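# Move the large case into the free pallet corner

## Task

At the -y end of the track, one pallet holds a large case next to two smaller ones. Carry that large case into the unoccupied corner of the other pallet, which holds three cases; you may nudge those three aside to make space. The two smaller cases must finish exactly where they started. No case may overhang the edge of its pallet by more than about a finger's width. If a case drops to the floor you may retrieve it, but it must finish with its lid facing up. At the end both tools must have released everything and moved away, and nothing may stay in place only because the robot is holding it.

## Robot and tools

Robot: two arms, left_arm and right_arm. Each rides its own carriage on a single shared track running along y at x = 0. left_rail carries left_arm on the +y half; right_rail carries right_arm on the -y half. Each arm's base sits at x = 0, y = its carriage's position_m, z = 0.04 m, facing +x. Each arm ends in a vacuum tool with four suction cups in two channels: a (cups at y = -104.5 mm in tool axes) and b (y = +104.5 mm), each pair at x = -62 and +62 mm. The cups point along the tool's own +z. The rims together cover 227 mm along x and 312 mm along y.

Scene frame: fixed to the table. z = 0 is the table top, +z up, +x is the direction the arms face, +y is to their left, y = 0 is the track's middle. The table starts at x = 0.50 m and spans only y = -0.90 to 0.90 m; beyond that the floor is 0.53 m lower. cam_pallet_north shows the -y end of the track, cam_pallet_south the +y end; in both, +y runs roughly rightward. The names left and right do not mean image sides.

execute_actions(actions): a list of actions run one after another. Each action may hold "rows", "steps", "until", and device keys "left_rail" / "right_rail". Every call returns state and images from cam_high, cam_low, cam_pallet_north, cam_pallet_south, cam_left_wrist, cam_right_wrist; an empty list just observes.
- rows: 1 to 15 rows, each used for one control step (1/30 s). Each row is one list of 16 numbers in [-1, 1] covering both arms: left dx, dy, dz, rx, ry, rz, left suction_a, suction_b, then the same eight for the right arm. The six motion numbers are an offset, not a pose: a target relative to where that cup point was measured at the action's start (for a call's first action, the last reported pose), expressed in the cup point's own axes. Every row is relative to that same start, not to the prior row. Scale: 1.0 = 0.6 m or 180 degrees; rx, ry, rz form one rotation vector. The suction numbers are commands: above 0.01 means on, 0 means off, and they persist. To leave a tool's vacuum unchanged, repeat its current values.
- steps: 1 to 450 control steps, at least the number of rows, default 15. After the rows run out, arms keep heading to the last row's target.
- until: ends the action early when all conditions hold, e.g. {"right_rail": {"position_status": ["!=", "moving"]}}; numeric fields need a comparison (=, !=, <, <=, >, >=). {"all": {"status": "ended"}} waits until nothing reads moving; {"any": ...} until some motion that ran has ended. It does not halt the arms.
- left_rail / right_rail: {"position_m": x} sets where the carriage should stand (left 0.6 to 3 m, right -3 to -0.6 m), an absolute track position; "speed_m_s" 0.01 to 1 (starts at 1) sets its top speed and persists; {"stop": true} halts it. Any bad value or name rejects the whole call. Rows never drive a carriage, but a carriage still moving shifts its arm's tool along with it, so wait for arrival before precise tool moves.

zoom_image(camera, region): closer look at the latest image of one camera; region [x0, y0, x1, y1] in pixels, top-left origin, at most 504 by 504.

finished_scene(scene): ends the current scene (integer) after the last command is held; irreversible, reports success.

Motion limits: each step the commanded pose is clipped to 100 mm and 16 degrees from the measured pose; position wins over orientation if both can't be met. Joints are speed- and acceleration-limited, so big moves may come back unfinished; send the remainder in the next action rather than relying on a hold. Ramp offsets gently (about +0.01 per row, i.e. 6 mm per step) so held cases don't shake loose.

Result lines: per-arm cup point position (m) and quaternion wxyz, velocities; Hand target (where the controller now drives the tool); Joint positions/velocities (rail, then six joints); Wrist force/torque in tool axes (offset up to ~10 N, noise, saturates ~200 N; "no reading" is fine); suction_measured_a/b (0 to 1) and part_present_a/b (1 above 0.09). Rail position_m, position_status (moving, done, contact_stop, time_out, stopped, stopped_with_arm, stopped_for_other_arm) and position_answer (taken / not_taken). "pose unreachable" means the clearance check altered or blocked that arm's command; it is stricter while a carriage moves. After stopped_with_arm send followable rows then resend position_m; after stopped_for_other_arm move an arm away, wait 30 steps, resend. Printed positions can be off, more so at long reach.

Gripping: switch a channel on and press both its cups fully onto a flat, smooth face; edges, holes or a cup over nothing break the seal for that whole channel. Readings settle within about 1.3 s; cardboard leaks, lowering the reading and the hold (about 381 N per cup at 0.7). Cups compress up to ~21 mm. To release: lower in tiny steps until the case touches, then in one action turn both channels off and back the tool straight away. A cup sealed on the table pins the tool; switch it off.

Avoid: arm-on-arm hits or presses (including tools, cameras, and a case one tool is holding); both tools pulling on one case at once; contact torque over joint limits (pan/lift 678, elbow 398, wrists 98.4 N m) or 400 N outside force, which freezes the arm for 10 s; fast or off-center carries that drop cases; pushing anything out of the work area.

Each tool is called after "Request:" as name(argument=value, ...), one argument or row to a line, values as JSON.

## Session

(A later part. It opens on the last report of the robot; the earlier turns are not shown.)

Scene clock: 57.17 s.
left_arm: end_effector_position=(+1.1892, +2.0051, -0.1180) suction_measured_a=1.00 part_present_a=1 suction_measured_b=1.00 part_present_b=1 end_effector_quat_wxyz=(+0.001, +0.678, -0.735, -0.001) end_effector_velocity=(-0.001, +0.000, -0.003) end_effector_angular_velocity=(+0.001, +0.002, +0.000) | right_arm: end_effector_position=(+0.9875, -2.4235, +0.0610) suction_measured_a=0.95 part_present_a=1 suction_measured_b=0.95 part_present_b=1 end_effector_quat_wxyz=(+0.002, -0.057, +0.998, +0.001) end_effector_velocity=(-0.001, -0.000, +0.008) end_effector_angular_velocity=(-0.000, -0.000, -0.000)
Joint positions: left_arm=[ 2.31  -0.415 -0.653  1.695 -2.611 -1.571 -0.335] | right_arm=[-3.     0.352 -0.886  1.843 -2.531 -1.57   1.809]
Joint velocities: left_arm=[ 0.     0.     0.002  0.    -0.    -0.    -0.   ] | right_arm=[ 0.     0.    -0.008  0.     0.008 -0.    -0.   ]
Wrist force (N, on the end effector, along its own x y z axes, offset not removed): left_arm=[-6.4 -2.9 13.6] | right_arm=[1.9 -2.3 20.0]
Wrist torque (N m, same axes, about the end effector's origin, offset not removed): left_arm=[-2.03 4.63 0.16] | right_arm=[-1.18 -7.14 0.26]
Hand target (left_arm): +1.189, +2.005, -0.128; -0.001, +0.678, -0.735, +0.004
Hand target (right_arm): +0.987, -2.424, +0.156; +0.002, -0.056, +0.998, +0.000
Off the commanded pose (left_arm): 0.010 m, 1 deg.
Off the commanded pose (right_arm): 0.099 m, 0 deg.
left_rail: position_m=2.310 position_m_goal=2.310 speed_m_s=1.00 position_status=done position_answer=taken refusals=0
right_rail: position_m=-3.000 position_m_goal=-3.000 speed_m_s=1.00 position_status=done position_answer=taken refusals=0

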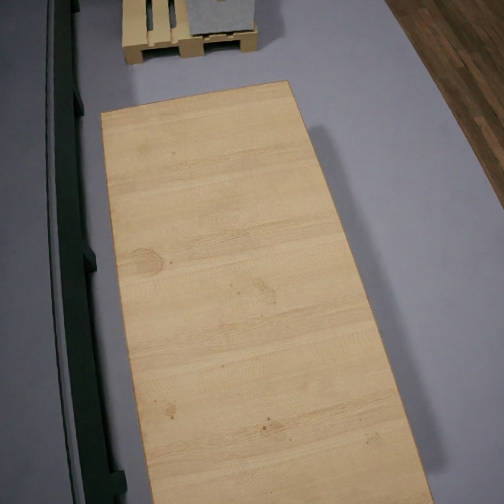

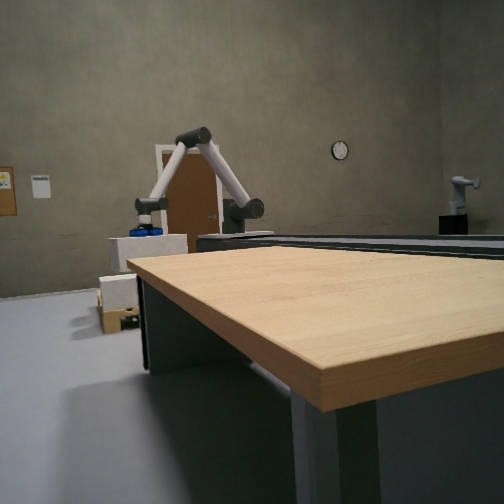

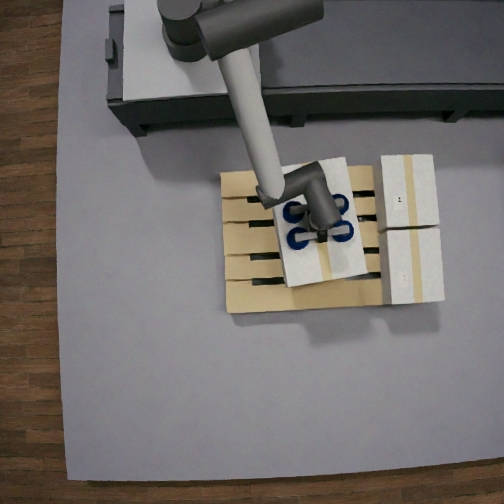

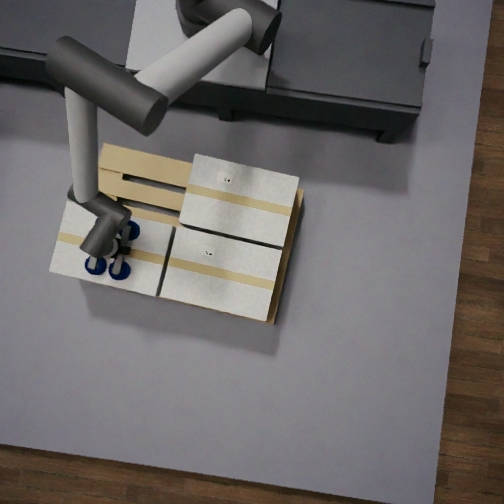

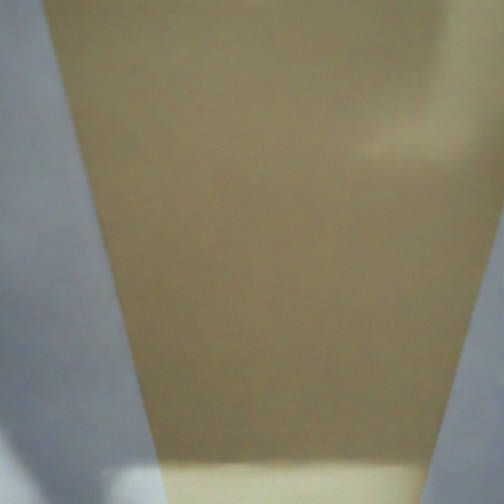

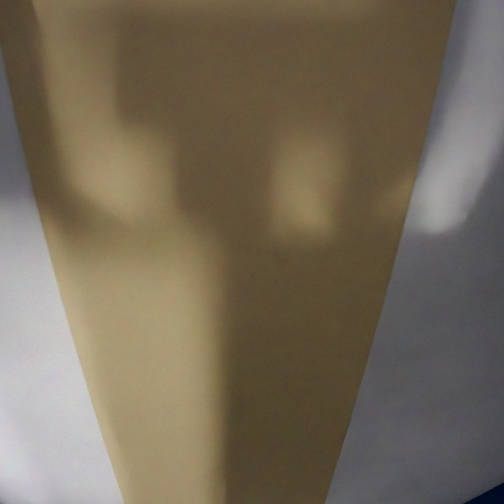

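Request:
execute_actions(
  actions=[
    {"rows": [[0,-0.0097,0.025,0.0009,0,0,1,1,0,0,-0.315,0.0006,0.0013,0.0002,1,1]], "steps": 1},
  ],
)

Scene clock: 58.77 s.
left_arm: end_effector_position=(+1.1894, +2.0050, -0.1279) suction_measured_a=1.00 part_present_a=1 suction_measured_b=1.00 part_present_b=1 end_effector_quat_wxyz=(-0.001, +0.678, -0.735, +0.004) end_effector_velocity=(-0.001, +0.001, -0.002) end_effector_angular_velocity=(+0.001, +0.002, +0.000) | right_arm: end_effector_position=(+0.9866, -2.4236, +0.1556) suction_measured_a=0.95 part_present_a=1 suction_measured_b=0.95 part_present_b=1 end_effector_quat_wxyz=(+0.002, -0.056, +0.998, +0.000) end_effector_velocity=(+0.002, +0.001, +0.011) end_effector_angular_velocity=(+0.002, -0.004, -0.000)
Joint positions: left_arm=[ 2.31  -0.415 -0.643  1.697 -2.634 -1.573 -0.335] | right_arm=[-3.     0.352 -0.976  1.826 -2.425 -1.571  1.81 ]
Joint velocities: left_arm=[ 0.     0.     0.002  0.    -0.    -0.    -0.   ] | right_arm=[ 0.    -0.    -0.008 -0.005  0.008  0.     0.   ]
Wrist force (N, on the end effector, along its own x y z axes, offset not removed): left_arm=[-4.8 -1.8 11.5] | right_arm=[-4.0 5.2 18.2]
Wrist torque (N m, same axes, about the end effector's origin, offset not removed): left_arm=[-2.02 4.36 0.05] | right_arm=[-0.46 -6.24 0.10]
Hand target (left_arm): +1.195, +2.005, -0.133; -0.000, +0.678, -0.735, +0.000
Hand target (right_arm): +0.986, -2.424, +0.247; +0.002, -0.056, +0.998, +0.001
Off the commanded pose (left_arm): 0.008 m, 0 deg.
Off the commanded pose (right_arm): 0.094 m, 0 deg.
left_rail: position_m=2.310 position_m_goal=2.310 speed_m_s=1.00 position_status=done position_answer=taken refusals=0
right_rail: position_m=-3.000 position_m_goal=-3.000 speed_m_s=1.00 position_status=done position_answer=taken refusals=0

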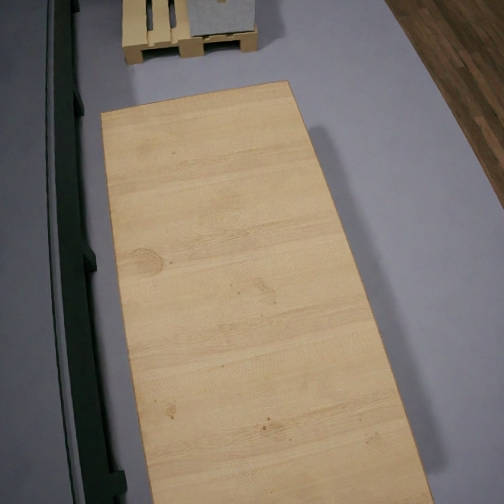

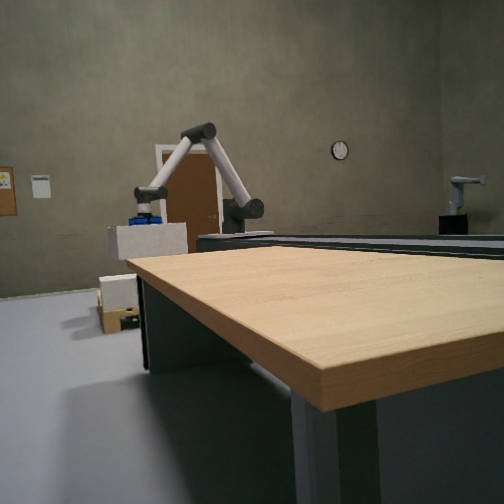

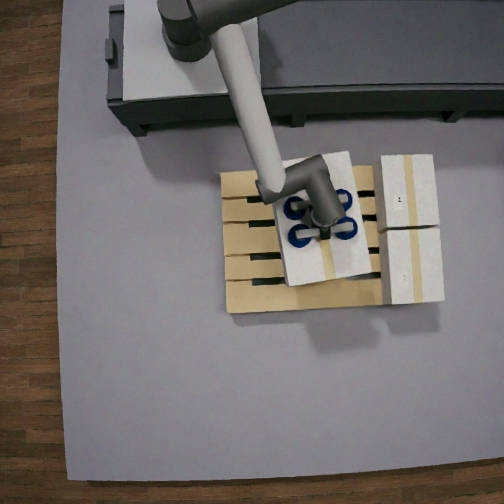

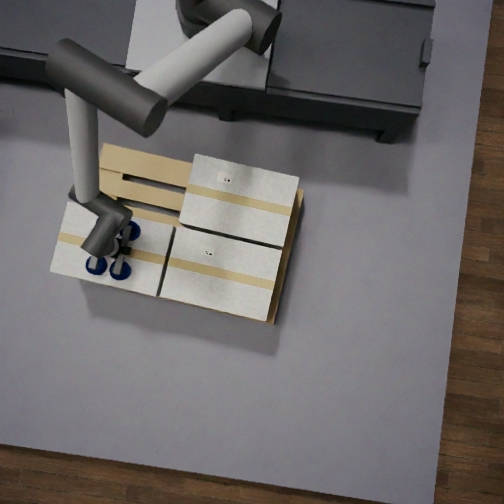

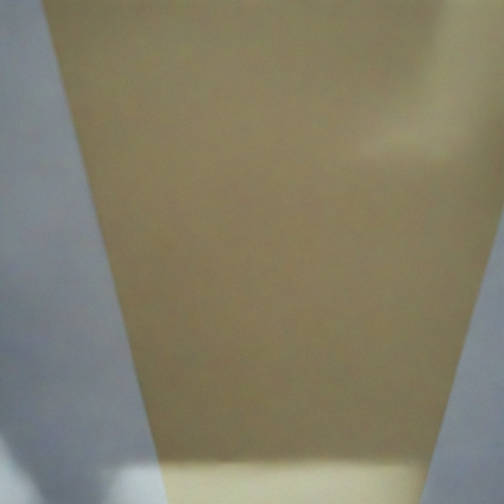

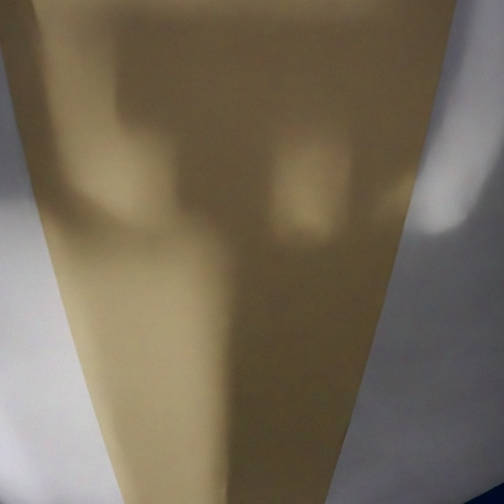

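Request:
execute_actions(
  actions=[
    {"rows": [[0,-0.0094,0.0127,-0.00225,-0.00135,0,1,1,0.3234,0.0558,-0.249,0,0,-0.4385,1,1]], "steps": 1},
  ],
)

Scene clock: 59.53 s.
left_arm: end_effector_position=(+1.1949, +2.0047, -0.1330) suction_measured_a=1.00 part_present_a=1 suction_measured_b=1.00 part_present_b=1 end_effector_quat_wxyz=(-0.000, +0.678, -0.735, +0.000) end_effector_velocity=(+0.000, +0.000, -0.001) end_effector_angular_velocity=(+0.000, +0.000, +0.000) | right_arm: end_effector_position=(+0.9859, -2.4237, +0.2470) suction_measured_a=0.95 part_present_a=1 suction_measured_b=0.95 part_present_b=1 end_effector_quat_wxyz=(+0.002, -0.056, +0.998, +0.001) end_effector_velocity=(-0.002, +0.001, +0.008) end_effector_angular_velocity=(+0.001, -0.006, +0.010)
Joint positions: left_arm=[ 2.31  -0.414 -0.634  1.684 -2.622 -1.57  -0.333] | right_arm=[-3.     0.352 -1.055  1.795 -2.316 -1.571  1.81 ]
Joint velocities: left_arm=[ 0.     0.     0.001 -0.    -0.     0.    -0.   ] | right_arm=[ 0.     0.002 -0.008  0.002 -0.    -0.002 -0.008]
Wrist force (N, on the end effector, along its own x y z axes, offset not removed): left_arm=[-3.4 -1.3 13.5] | right_arm=[-1.7 1.1 27.0]
Wrist torque (N m, same axes, about the end effector's origin, offset not removed): left_arm=[-1.99 4.28 0.21] | right_arm=[-0.85 -6.86 -0.02]
Hand target (left_arm): +1.195, +2.004, -0.135; -0.000, +0.678, -0.735, +0.000
Hand target (right_arm): +0.897, -2.418, +0.269; -0.001, -0.185, +0.983, -0.003
Off the commanded pose (left_arm): 0.003 m, 0 deg.
Off the commanded pose (right_arm): 0.205 m, 79 deg; position and orientation clipped at the last step of the last action.
left_rail: position_m=2.310 position_m_goal=2.310 speed_m_s=1.00 position_status=done position_answer=taken refusals=0
right_rail: position_m=-3.000 position_m_goal=-3.000 speed_m_s=1.00 position_status=done position_answer=taken refusals=0

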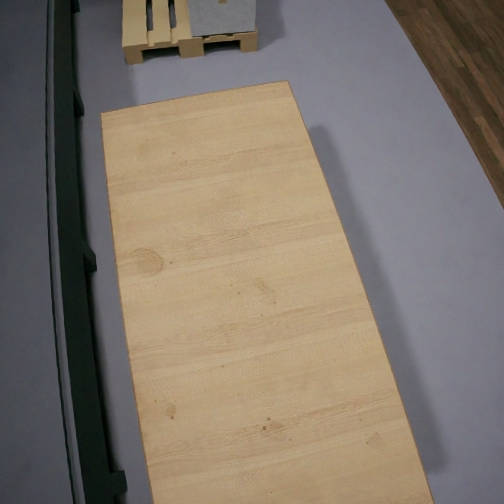

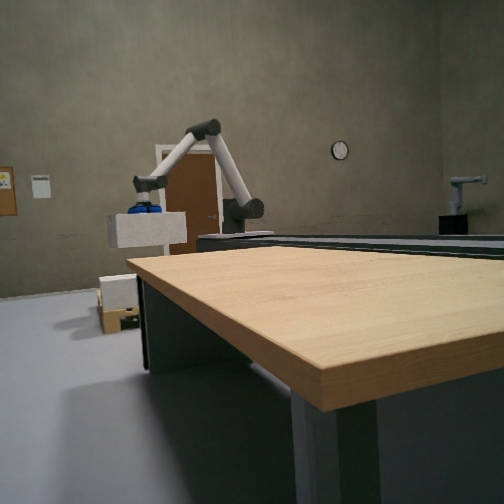

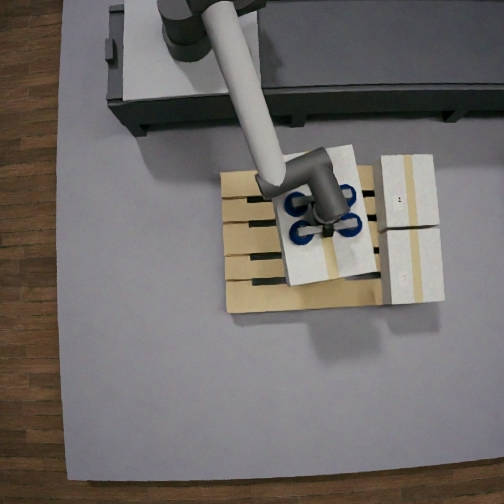

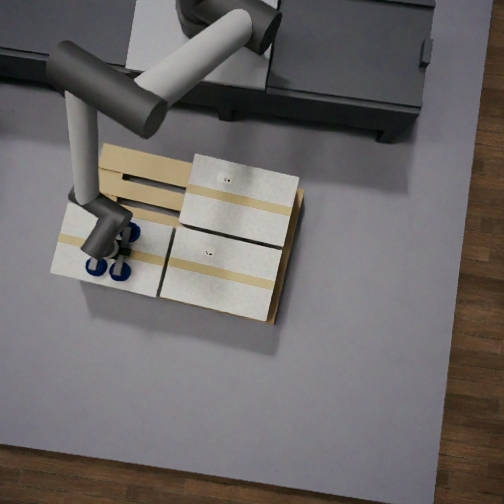

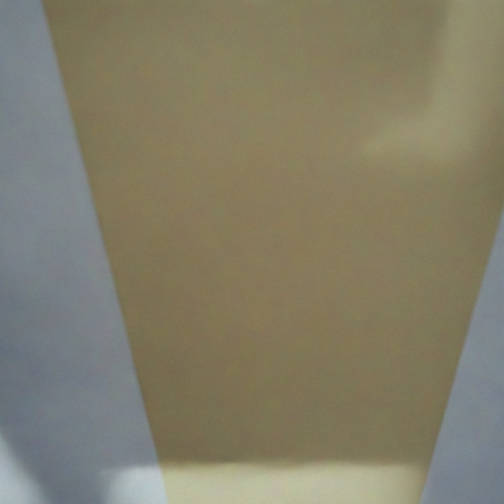

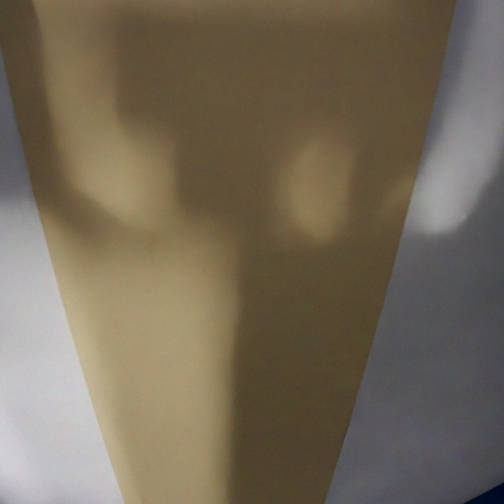

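Request:
execute_actions(
  actions=[
    {"rows": [[0,0,0.0075,0,0,0,1,1,0.3223,0.0559,-0.0967,0,0,-0.4385,1,1]], "steps": 1},
  ],
)

Scene clock: 59.80 s.
left_arm: end_effector_position=(+1.1950, +2.0046, -0.1353) suction_measured_a=1.00 part_present_a=1 suction_measured_b=1.00 part_present_b=1 end_effector_quat_wxyz=(-0.000, +0.678, -0.735, +0.000) end_effector_velocity=(+0.000, -0.000, -0.002) end_effector_angular_velocity=(-0.001, +0.001, +0.002) | right_arm: end_effector_position=(+0.9048, -2.4181, +0.2681) suction_measured_a=0.95 part_present_a=1 suction_measured_b=0.95 part_present_b=1 end_effector_quat_wxyz=(-0.000, -0.171, +0.985, -0.003) end_effector_velocity=(-0.090, +0.000, +0.024) end_effector_angular_velocity=(-0.009, -0.003, +0.325)
Joint positions: left_arm=[ 2.31  -0.414 -0.632  1.683 -2.623 -1.571 -0.334] | right_arm=[-3.     0.385 -1.13   1.885 -2.324 -1.576  1.612]
Joint velocities: left_arm=[ 0.     0.     0.003 -0.001 -0.002 -0.001 -0.001] | right_arm=[ 0.     0.035 -0.088  0.103 -0.016 -0.01  -0.29 ]
Wrist force (N, on the end effector, along its own x y z axes, offset not removed): left_arm=[-6.2 -0.4 14.6] | right_arm=[30.1 -6.6 13.4]
Wrist torque (N m, same axes, about the end effector's origin, offset not removed): left_arm=[-1.91 4.49 0.15] | right_arm=[1.46 -2.38 -2.97]
Hand target (left_arm): +1.195, +2.005, -0.137; -0.000, +0.678, -0.735, +0.000
Hand target (right_arm): +0.820, -2.414, +0.291; -0.002, -0.291, +0.957, -0.005
Off the commanded pose (left_arm): 0.002 m, 0 deg.
Off the commanded pose (right_arm): 0.121 m, 66 deg; position and orientation clipped at the last step of the last action.
left_rail: position_m=2.310 position_m_goal=2.310 speed_m_s=1.00 position_status=done position_answer=taken refusals=0
right_rail: position_m=-3.000 position_m_goal=-3.000 speed_m_s=1.00 position_status=done position_answer=taken refusals=0

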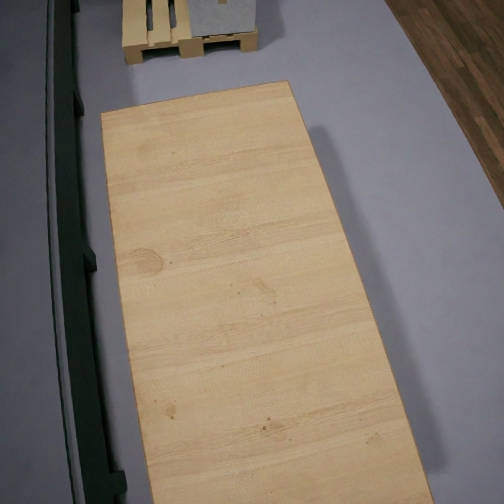

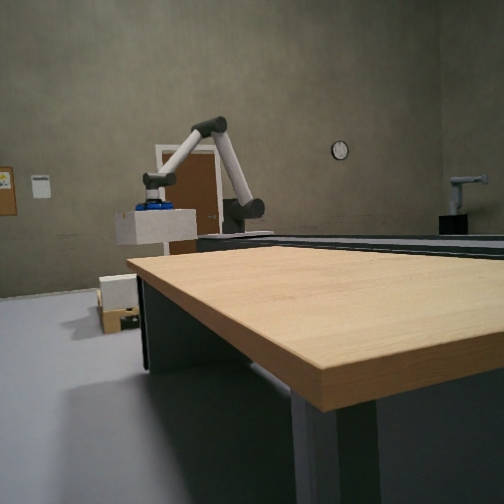

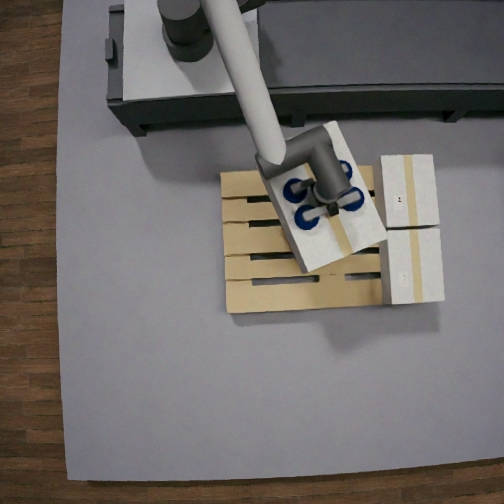

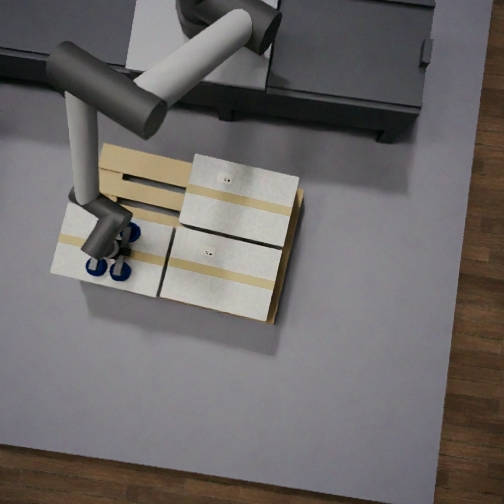

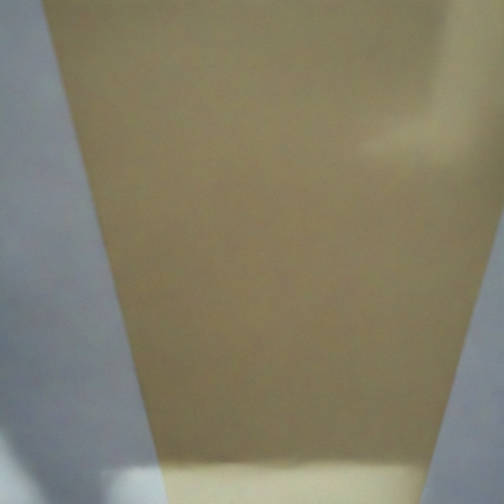

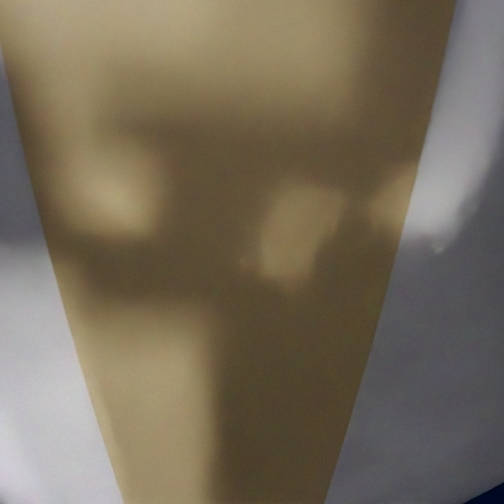

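Request:
execute_actions(
  actions=[
    {"rows": [[0,0,0.0062,0,0,0,1,1,0.1767,0.0741,-0.0615,-0.0015,-0.0013,-0.3647,1,1]], "steps": 1},
  ],
)

Scene clock: 60.47 s.
left_arm: end_effector_position=(+1.1949, +2.0047, -0.1375) suction_measured_a=1.00 part_present_a=1 suction_measured_b=1.00 part_present_b=1 end_effector_quat_wxyz=(-0.000, +0.678, -0.735, +0.000) end_effector_velocity=(-0.000, +0.000, -0.000) end_effector_angular_velocity=(+0.000, +0.000, -0.000) | right_arm: end_effector_position=(+0.8204, -2.4136, +0.2907) suction_measured_a=0.95 part_present_a=1 suction_measured_b=0.95 part_present_b=1 end_effector_quat_wxyz=(-0.002, -0.291, +0.957, -0.005) end_effector_velocity=(-0.006, +0.001, +0.002) end_effector_angular_velocity=(-0.001, -0.000, +0.014)
Joint positions: left_arm=[ 2.31  -0.414 -0.63   1.683 -2.625 -1.57  -0.333] | right_arm=[-3.     0.423 -1.21   1.972 -2.327 -1.58   1.403]
Joint velocities: left_arm=[ 0. -0.  0. -0. -0. -0.  0.] | right_arm=[ 0.     0.003 -0.005  0.005 -0.    -0.001 -0.011]
Wrist force (N, on the end effector, along its own x y z axes, offset not removed): left_arm=[-5.3 -3.2 10.2] | right_arm=[-5.2 -1.8 20.6]
Wrist torque (N m, same axes, about the end effector's origin, offset not removed): left_arm=[-2.24 4.45 0.17] | right_arm=[-1.32 -6.38 0.04]
Hand target (left_arm): +1.195, +2.004, -0.139; -0.000, +0.678, -0.735, +0.000
Hand target (right_arm): +0.791, -2.412, +0.304; -0.002, -0.411, +0.912, -0.007
Off the commanded pose (left_arm): 0.002 m, 0 deg.
Off the commanded pose (right_arm): 0.034 m, 52 deg; orientation clipped at the last step of the last action.
left_rail: position_m=2.310 position_m_goal=2.310 speed_m_s=1.00 position_status=done position_answer=taken refusals=0
right_rail: position_m=-3.000 position_m_goal=-3.000 speed_m_s=1.00 position_status=done position_answer=taken refusals=0

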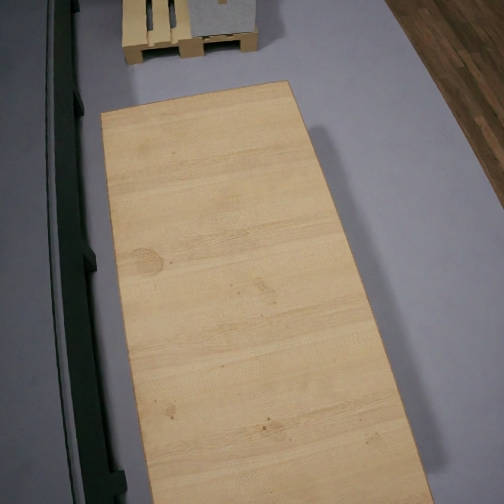

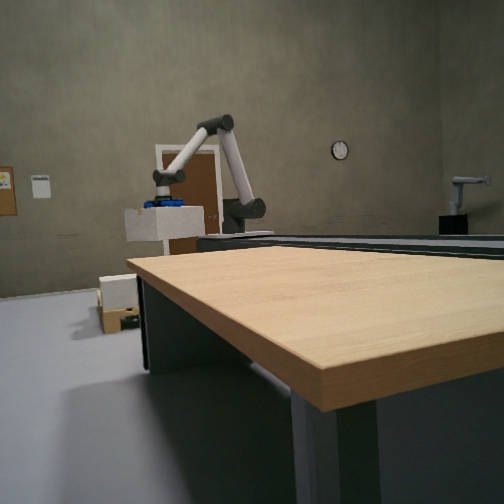

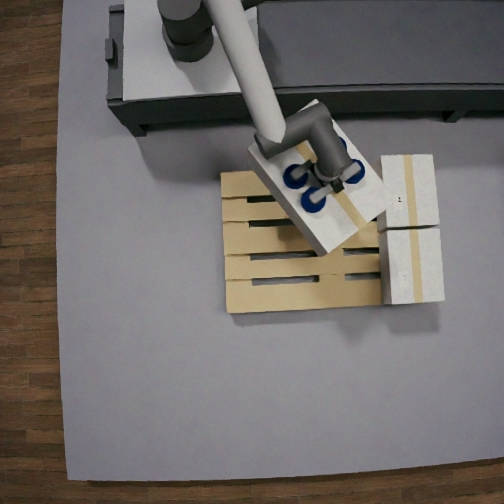

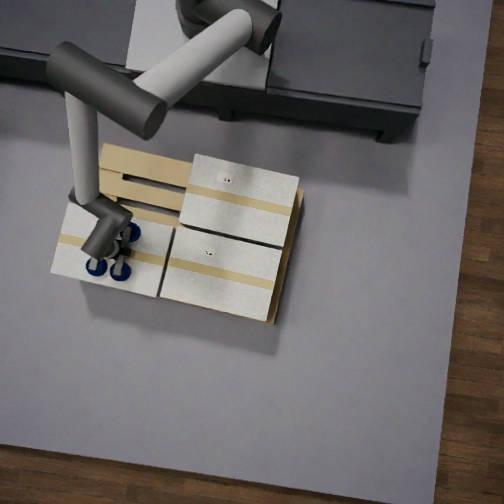

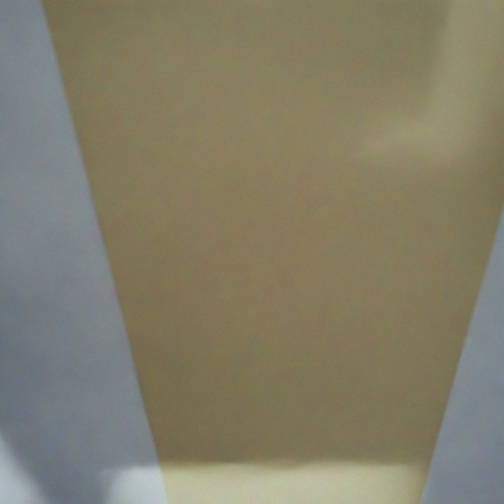

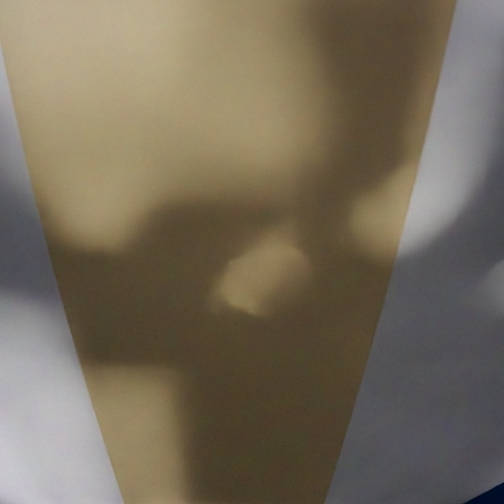

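Request:
execute_actions(
  actions=[
    {"rows": [[0,0,0.005,0,0,0,1,1,0.0406,0.0304,-0.0238,-0.0015,-0.0032,-0.2861,1,1]], "steps": 1},
  ],
)

Scene clock: 62.57 s.
left_arm: end_effector_position=(+1.1951, +2.0046, -0.1390) suction_measured_a=1.00 part_present_a=1 suction_measured_b=1.00 part_present_b=1 end_effector_quat_wxyz=(-0.000, +0.678, -0.735, +0.000) end_effector_velocity=(-0.000, +0.000, -0.000) end_effector_angular_velocity=(-0.000, -0.000, -0.000) | right_arm: end_effector_position=(+0.7909, -2.4117, +0.3043) suction_measured_a=0.95 part_present_a=1 suction_measured_b=0.95 part_present_b=1 end_effector_quat_wxyz=(-0.002, -0.411, +0.912, -0.007) end_effector_velocity=(-0.000, -0.000, +0.000) end_effector_angular_velocity=(-0.000, -0.000, +0.008)
Joint positions: left_arm=[ 2.31  -0.414 -0.628  1.682 -2.626 -1.571 -0.334] | right_arm=[-3.     0.438 -1.244  1.999 -2.321 -1.584  1.162]
Joint velocities: left_arm=[ 0.  0.  0. -0. -0. -0.  0.] | right_arm=[ 0.     0.    -0.     0.    -0.    -0.    -0.008]
Wrist force (N, on the end effector, along its own x y z axes, offset not removed): left_arm=[-3.7 -2.1 13.5] | right_arm=[-7.2 2.5 20.9]
Wrist torque (N m, same axes, about the end effector's origin, offset not removed): left_arm=[-1.97 4.27 0.08] | right_arm=[-0.78 -6.15 0.09]
Hand target (left_arm): +1.195, +2.005, -0.140; -0.000, +0.678, -0.735, +0.000
Hand target (right_arm): +0.790, -2.412, +0.305; -0.002, -0.523, +0.852, -0.008
Off the commanded pose (left_arm): 0.001 m, 0 deg.
Off the commanded pose (right_arm): 0.001 m, 37 deg; orientation clipped at the last step of the last action.
left_rail: position_m=2.310 position_m_goal=2.310 speed_m_s=1.00 position_status=done position_answer=taken refusals=0
right_rail: position_m=-3.000 position_m_goal=-3.000 speed_m_s=1.00 position_status=done position_answer=taken refusals=0

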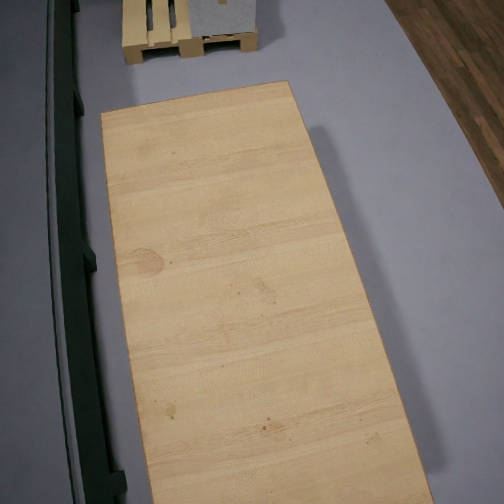

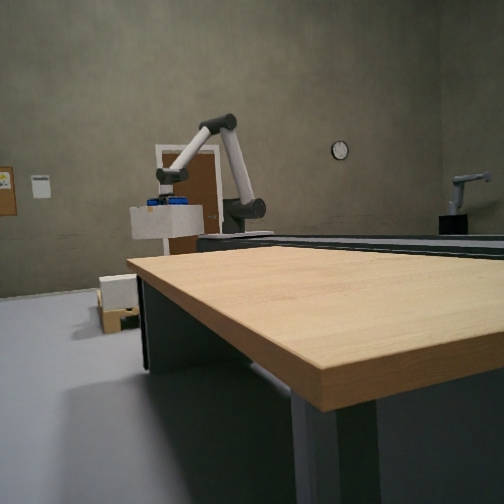

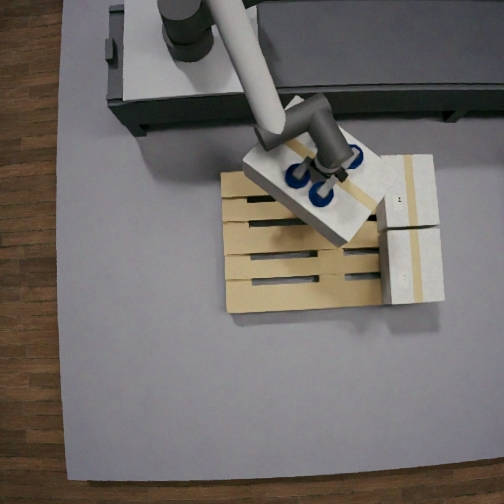

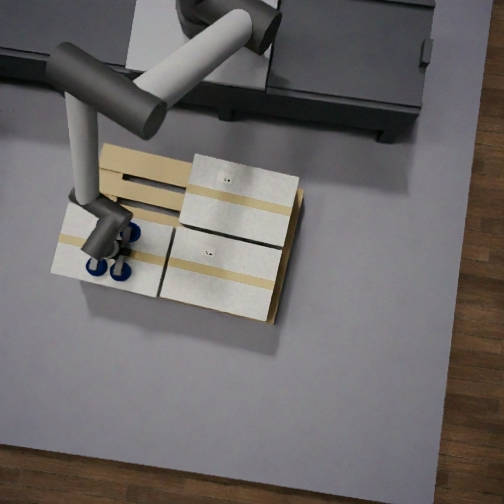

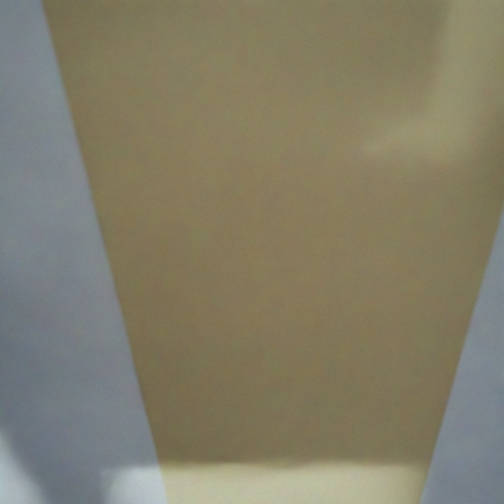

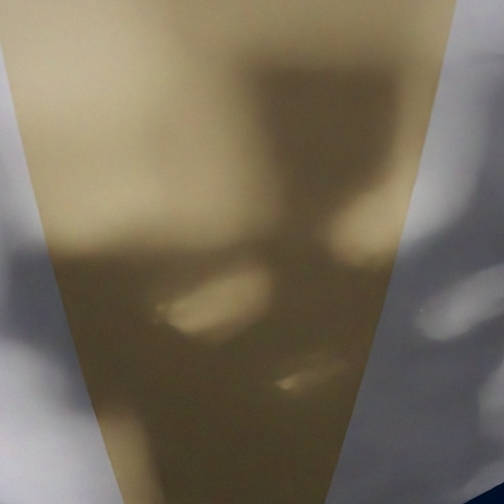

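Request:
execute_actions(
  actions=[
    {"rows": [[0,0,0.005,0,0,0,1,1,0.0013,0.0008,-0.0012,-0.0025,-0.0040,-0.2046,1,1]], "steps": 1},
  ],
)

Scene clock: 62.93 s.
left_arm: end_effector_position=(+1.1949, +2.0046, -0.1404) suction_measured_a=1.00 part_present_a=1 suction_measured_b=1.00 part_present_b=1 end_effector_quat_wxyz=(-0.000, +0.678, -0.735, +0.001) end_effector_velocity=(-0.000, +0.000, -0.001) end_effector_angular_velocity=(+0.001, +0.000, -0.000) | right_arm: end_effector_position=(+0.7901, -2.4117, +0.3051) suction_measured_a=0.95 part_present_a=1 suction_measured_b=0.95 part_present_b=1 end_effector_quat_wxyz=(-0.002, -0.519, +0.855, -0.007) end_effector_velocity=(-0.000, -0.000, +0.000) end_effector_angular_velocity=(-0.000, +0.001, +0.118)
Joint positions: left_arm=[ 2.31  -0.414 -0.627  1.682 -2.628 -1.571 -0.333] | right_arm=[-3.     0.439 -1.245  2.    -2.324 -1.586  0.919]
Joint velocities: left_arm=[ 0.    -0.     0.001  0.    -0.001  0.001  0.   ] | right_arm=[ 0.     0.    -0.     0.001 -0.002  0.    -0.118]
Wrist force (N, on the end effector, along its own x y z axes, offset not removed): left_arm=[-3.8 -5.1 14.5] | right_arm=[-2.4 -0.2 16.9]
Wrist torque (N m, same axes, about the end effector's origin, offset not removed): left_arm=[-2.36 4.08 0.24] | right_arm=[-0.91 -6.83 -0.70]
Hand target (left_arm): +1.195, +2.004, -0.142; -0.000, +0.678, -0.735, +0.000
Hand target (right_arm): +0.790, -2.412, +0.305; -0.001, -0.621, +0.784, -0.006
Off the commanded pose (left_arm): 0.002 m, 0 deg.
Off the commanded pose (right_arm): 0.000 m, 23 deg; orientation clipped at the last step of the last action.
left_rail: position_m=2.310 position_m_goal=2.310 speed_m_s=1.00 position_status=done position_answer=taken refusals=0
right_rail: position_m=-3.000 position_m_goal=-3.000 speed_m_s=1.00 position_status=done position_answer=taken refusals=0

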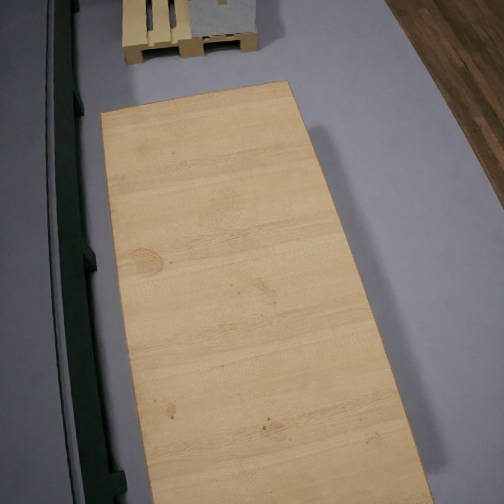

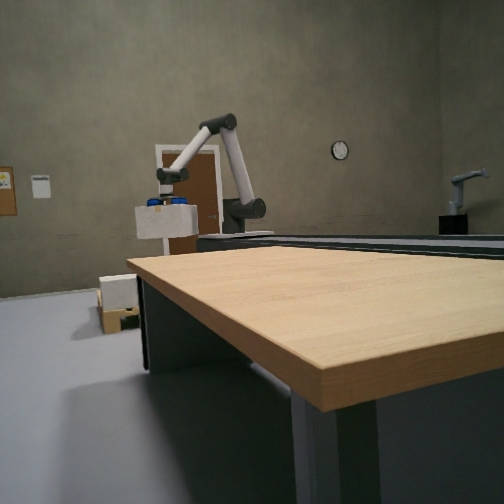

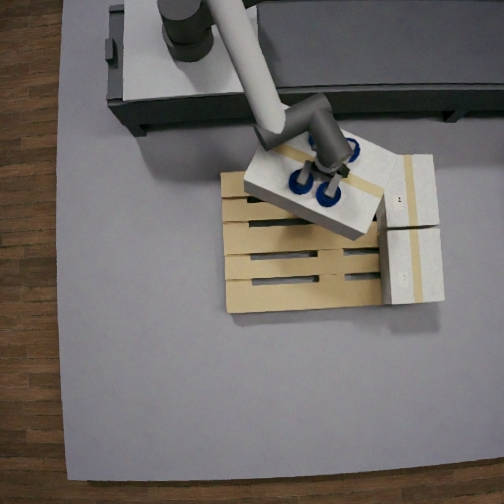

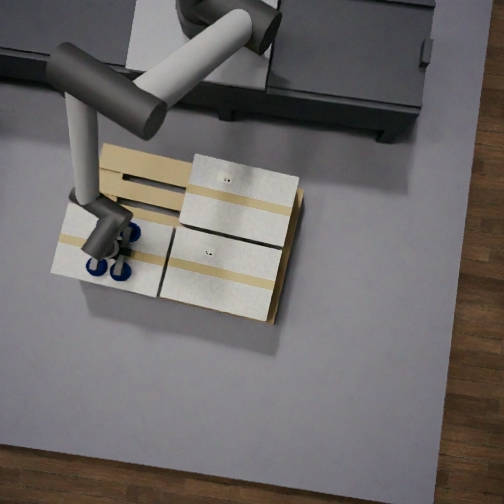

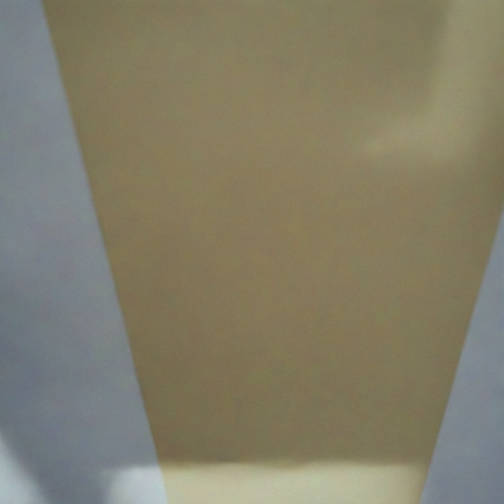

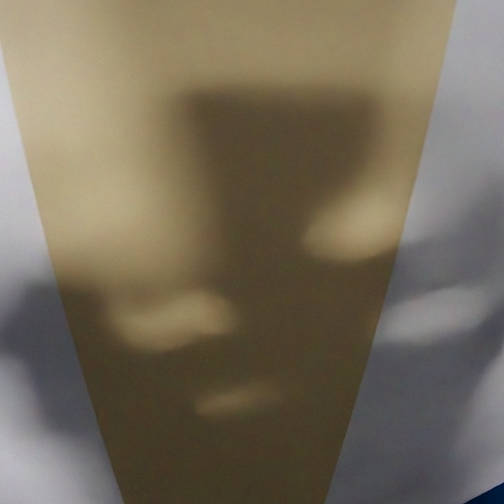

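Request:
execute_actions(
  actions=[
    {"rows": [[0,0,0.004,0,0,0,1,1,0,0,0,-0.0024,-0.0040,-0.1268,1,1]], "steps": 1},
  ],
)

Scene clock: 63.30 s.
left_arm: end_effector_position=(+1.1950, +2.0046, -0.1420) suction_measured_a=1.00 part_present_a=1 suction_measured_b=1.00 part_present_b=1 end_effector_quat_wxyz=(-0.000, +0.678, -0.735, +0.000) end_effector_velocity=(+0.000, -0.000, -0.000) end_effector_angular_velocity=(-0.000, -0.000, +0.001) | right_arm: end_effector_position=(+0.7898, -2.4117, +0.3050) suction_measured_a=0.95 part_present_a=1 suction_measured_b=0.95 part_present_b=1 end_effector_quat_wxyz=(-0.001, -0.617, +0.787, -0.006) end_effector_velocity=(+0.000, -0.000, -0.000) end_effector_angular_velocity=(+0.002, +0.002, +0.110)
Joint positions: left_arm=[ 2.31  -0.414 -0.625  1.682 -2.628 -1.571 -0.334] | right_arm=[-3.     0.438 -1.246  2.002 -2.327 -1.583  0.678]
Joint velocities: left_arm=[ 0.     0.     0.001 -0.    -0.    -0.    -0.001] | right_arm=[ 0.    -0.001 -0.     0.001 -0.001  0.003 -0.112]
Wrist force (N, on the end effector, along its own x y z axes, offset not removed): left_arm=[-6.2 -0.3 10.9] | right_arm=[-5.7 -2.5 22.7]
Wrist torque (N m, same axes, about the end effector's origin, offset not removed): left_arm=[-1.76 4.48 0.15] | right_arm=[-1.25 -6.50 -0.69]
Hand target (left_arm): +1.195, +2.005, -0.143; -0.000, +0.678, -0.735, +0.001
Hand target (right_arm): +0.790, -2.412, +0.305; +0.000, -0.674, +0.738, -0.002
Off the commanded pose (left_arm): 0.001 m, 0 deg.
Off the commanded pose (right_arm): 0.000 m, 9 deg.
left_rail: position_m=2.310 position_m_goal=2.310 speed_m_s=1.00 position_status=done position_answer=taken refusals=0
right_rail: position_m=-3.000 position_m_goal=-3.000 speed_m_s=1.00 position_status=done position_answer=taken refusals=0

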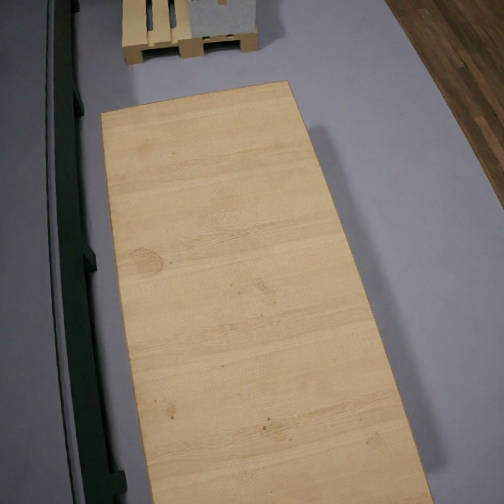

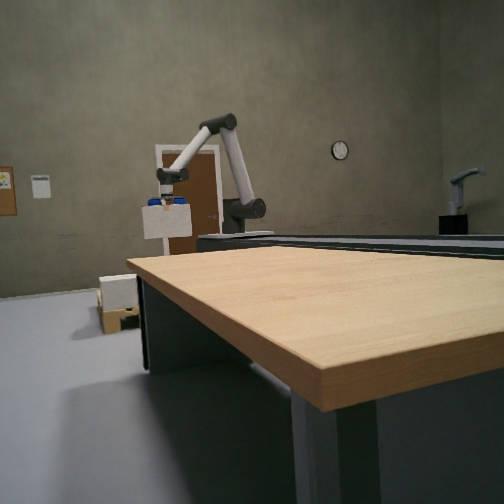

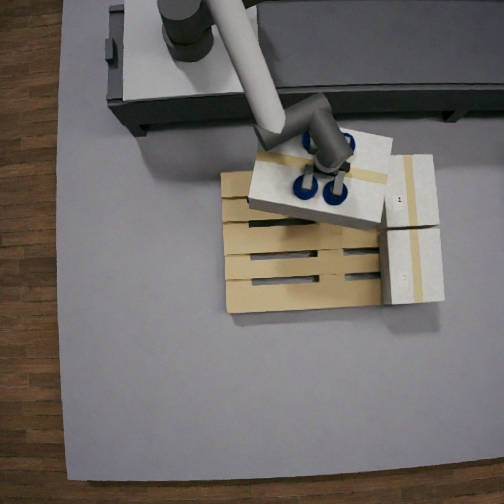

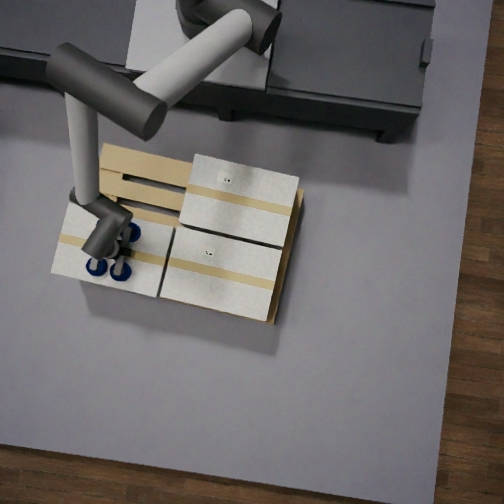

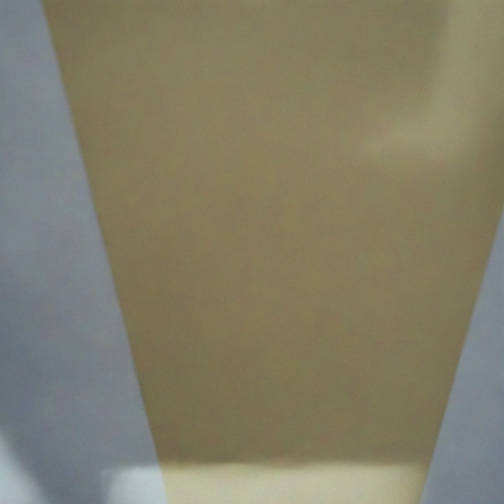

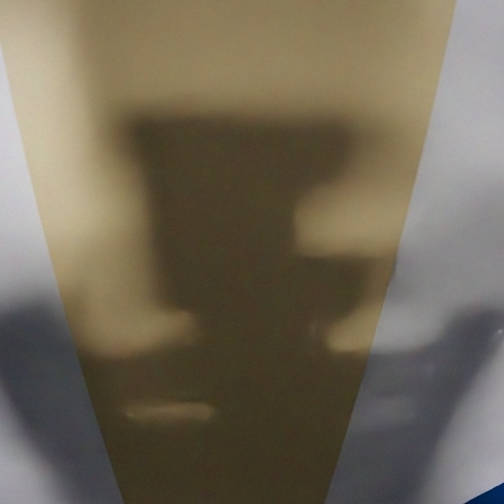

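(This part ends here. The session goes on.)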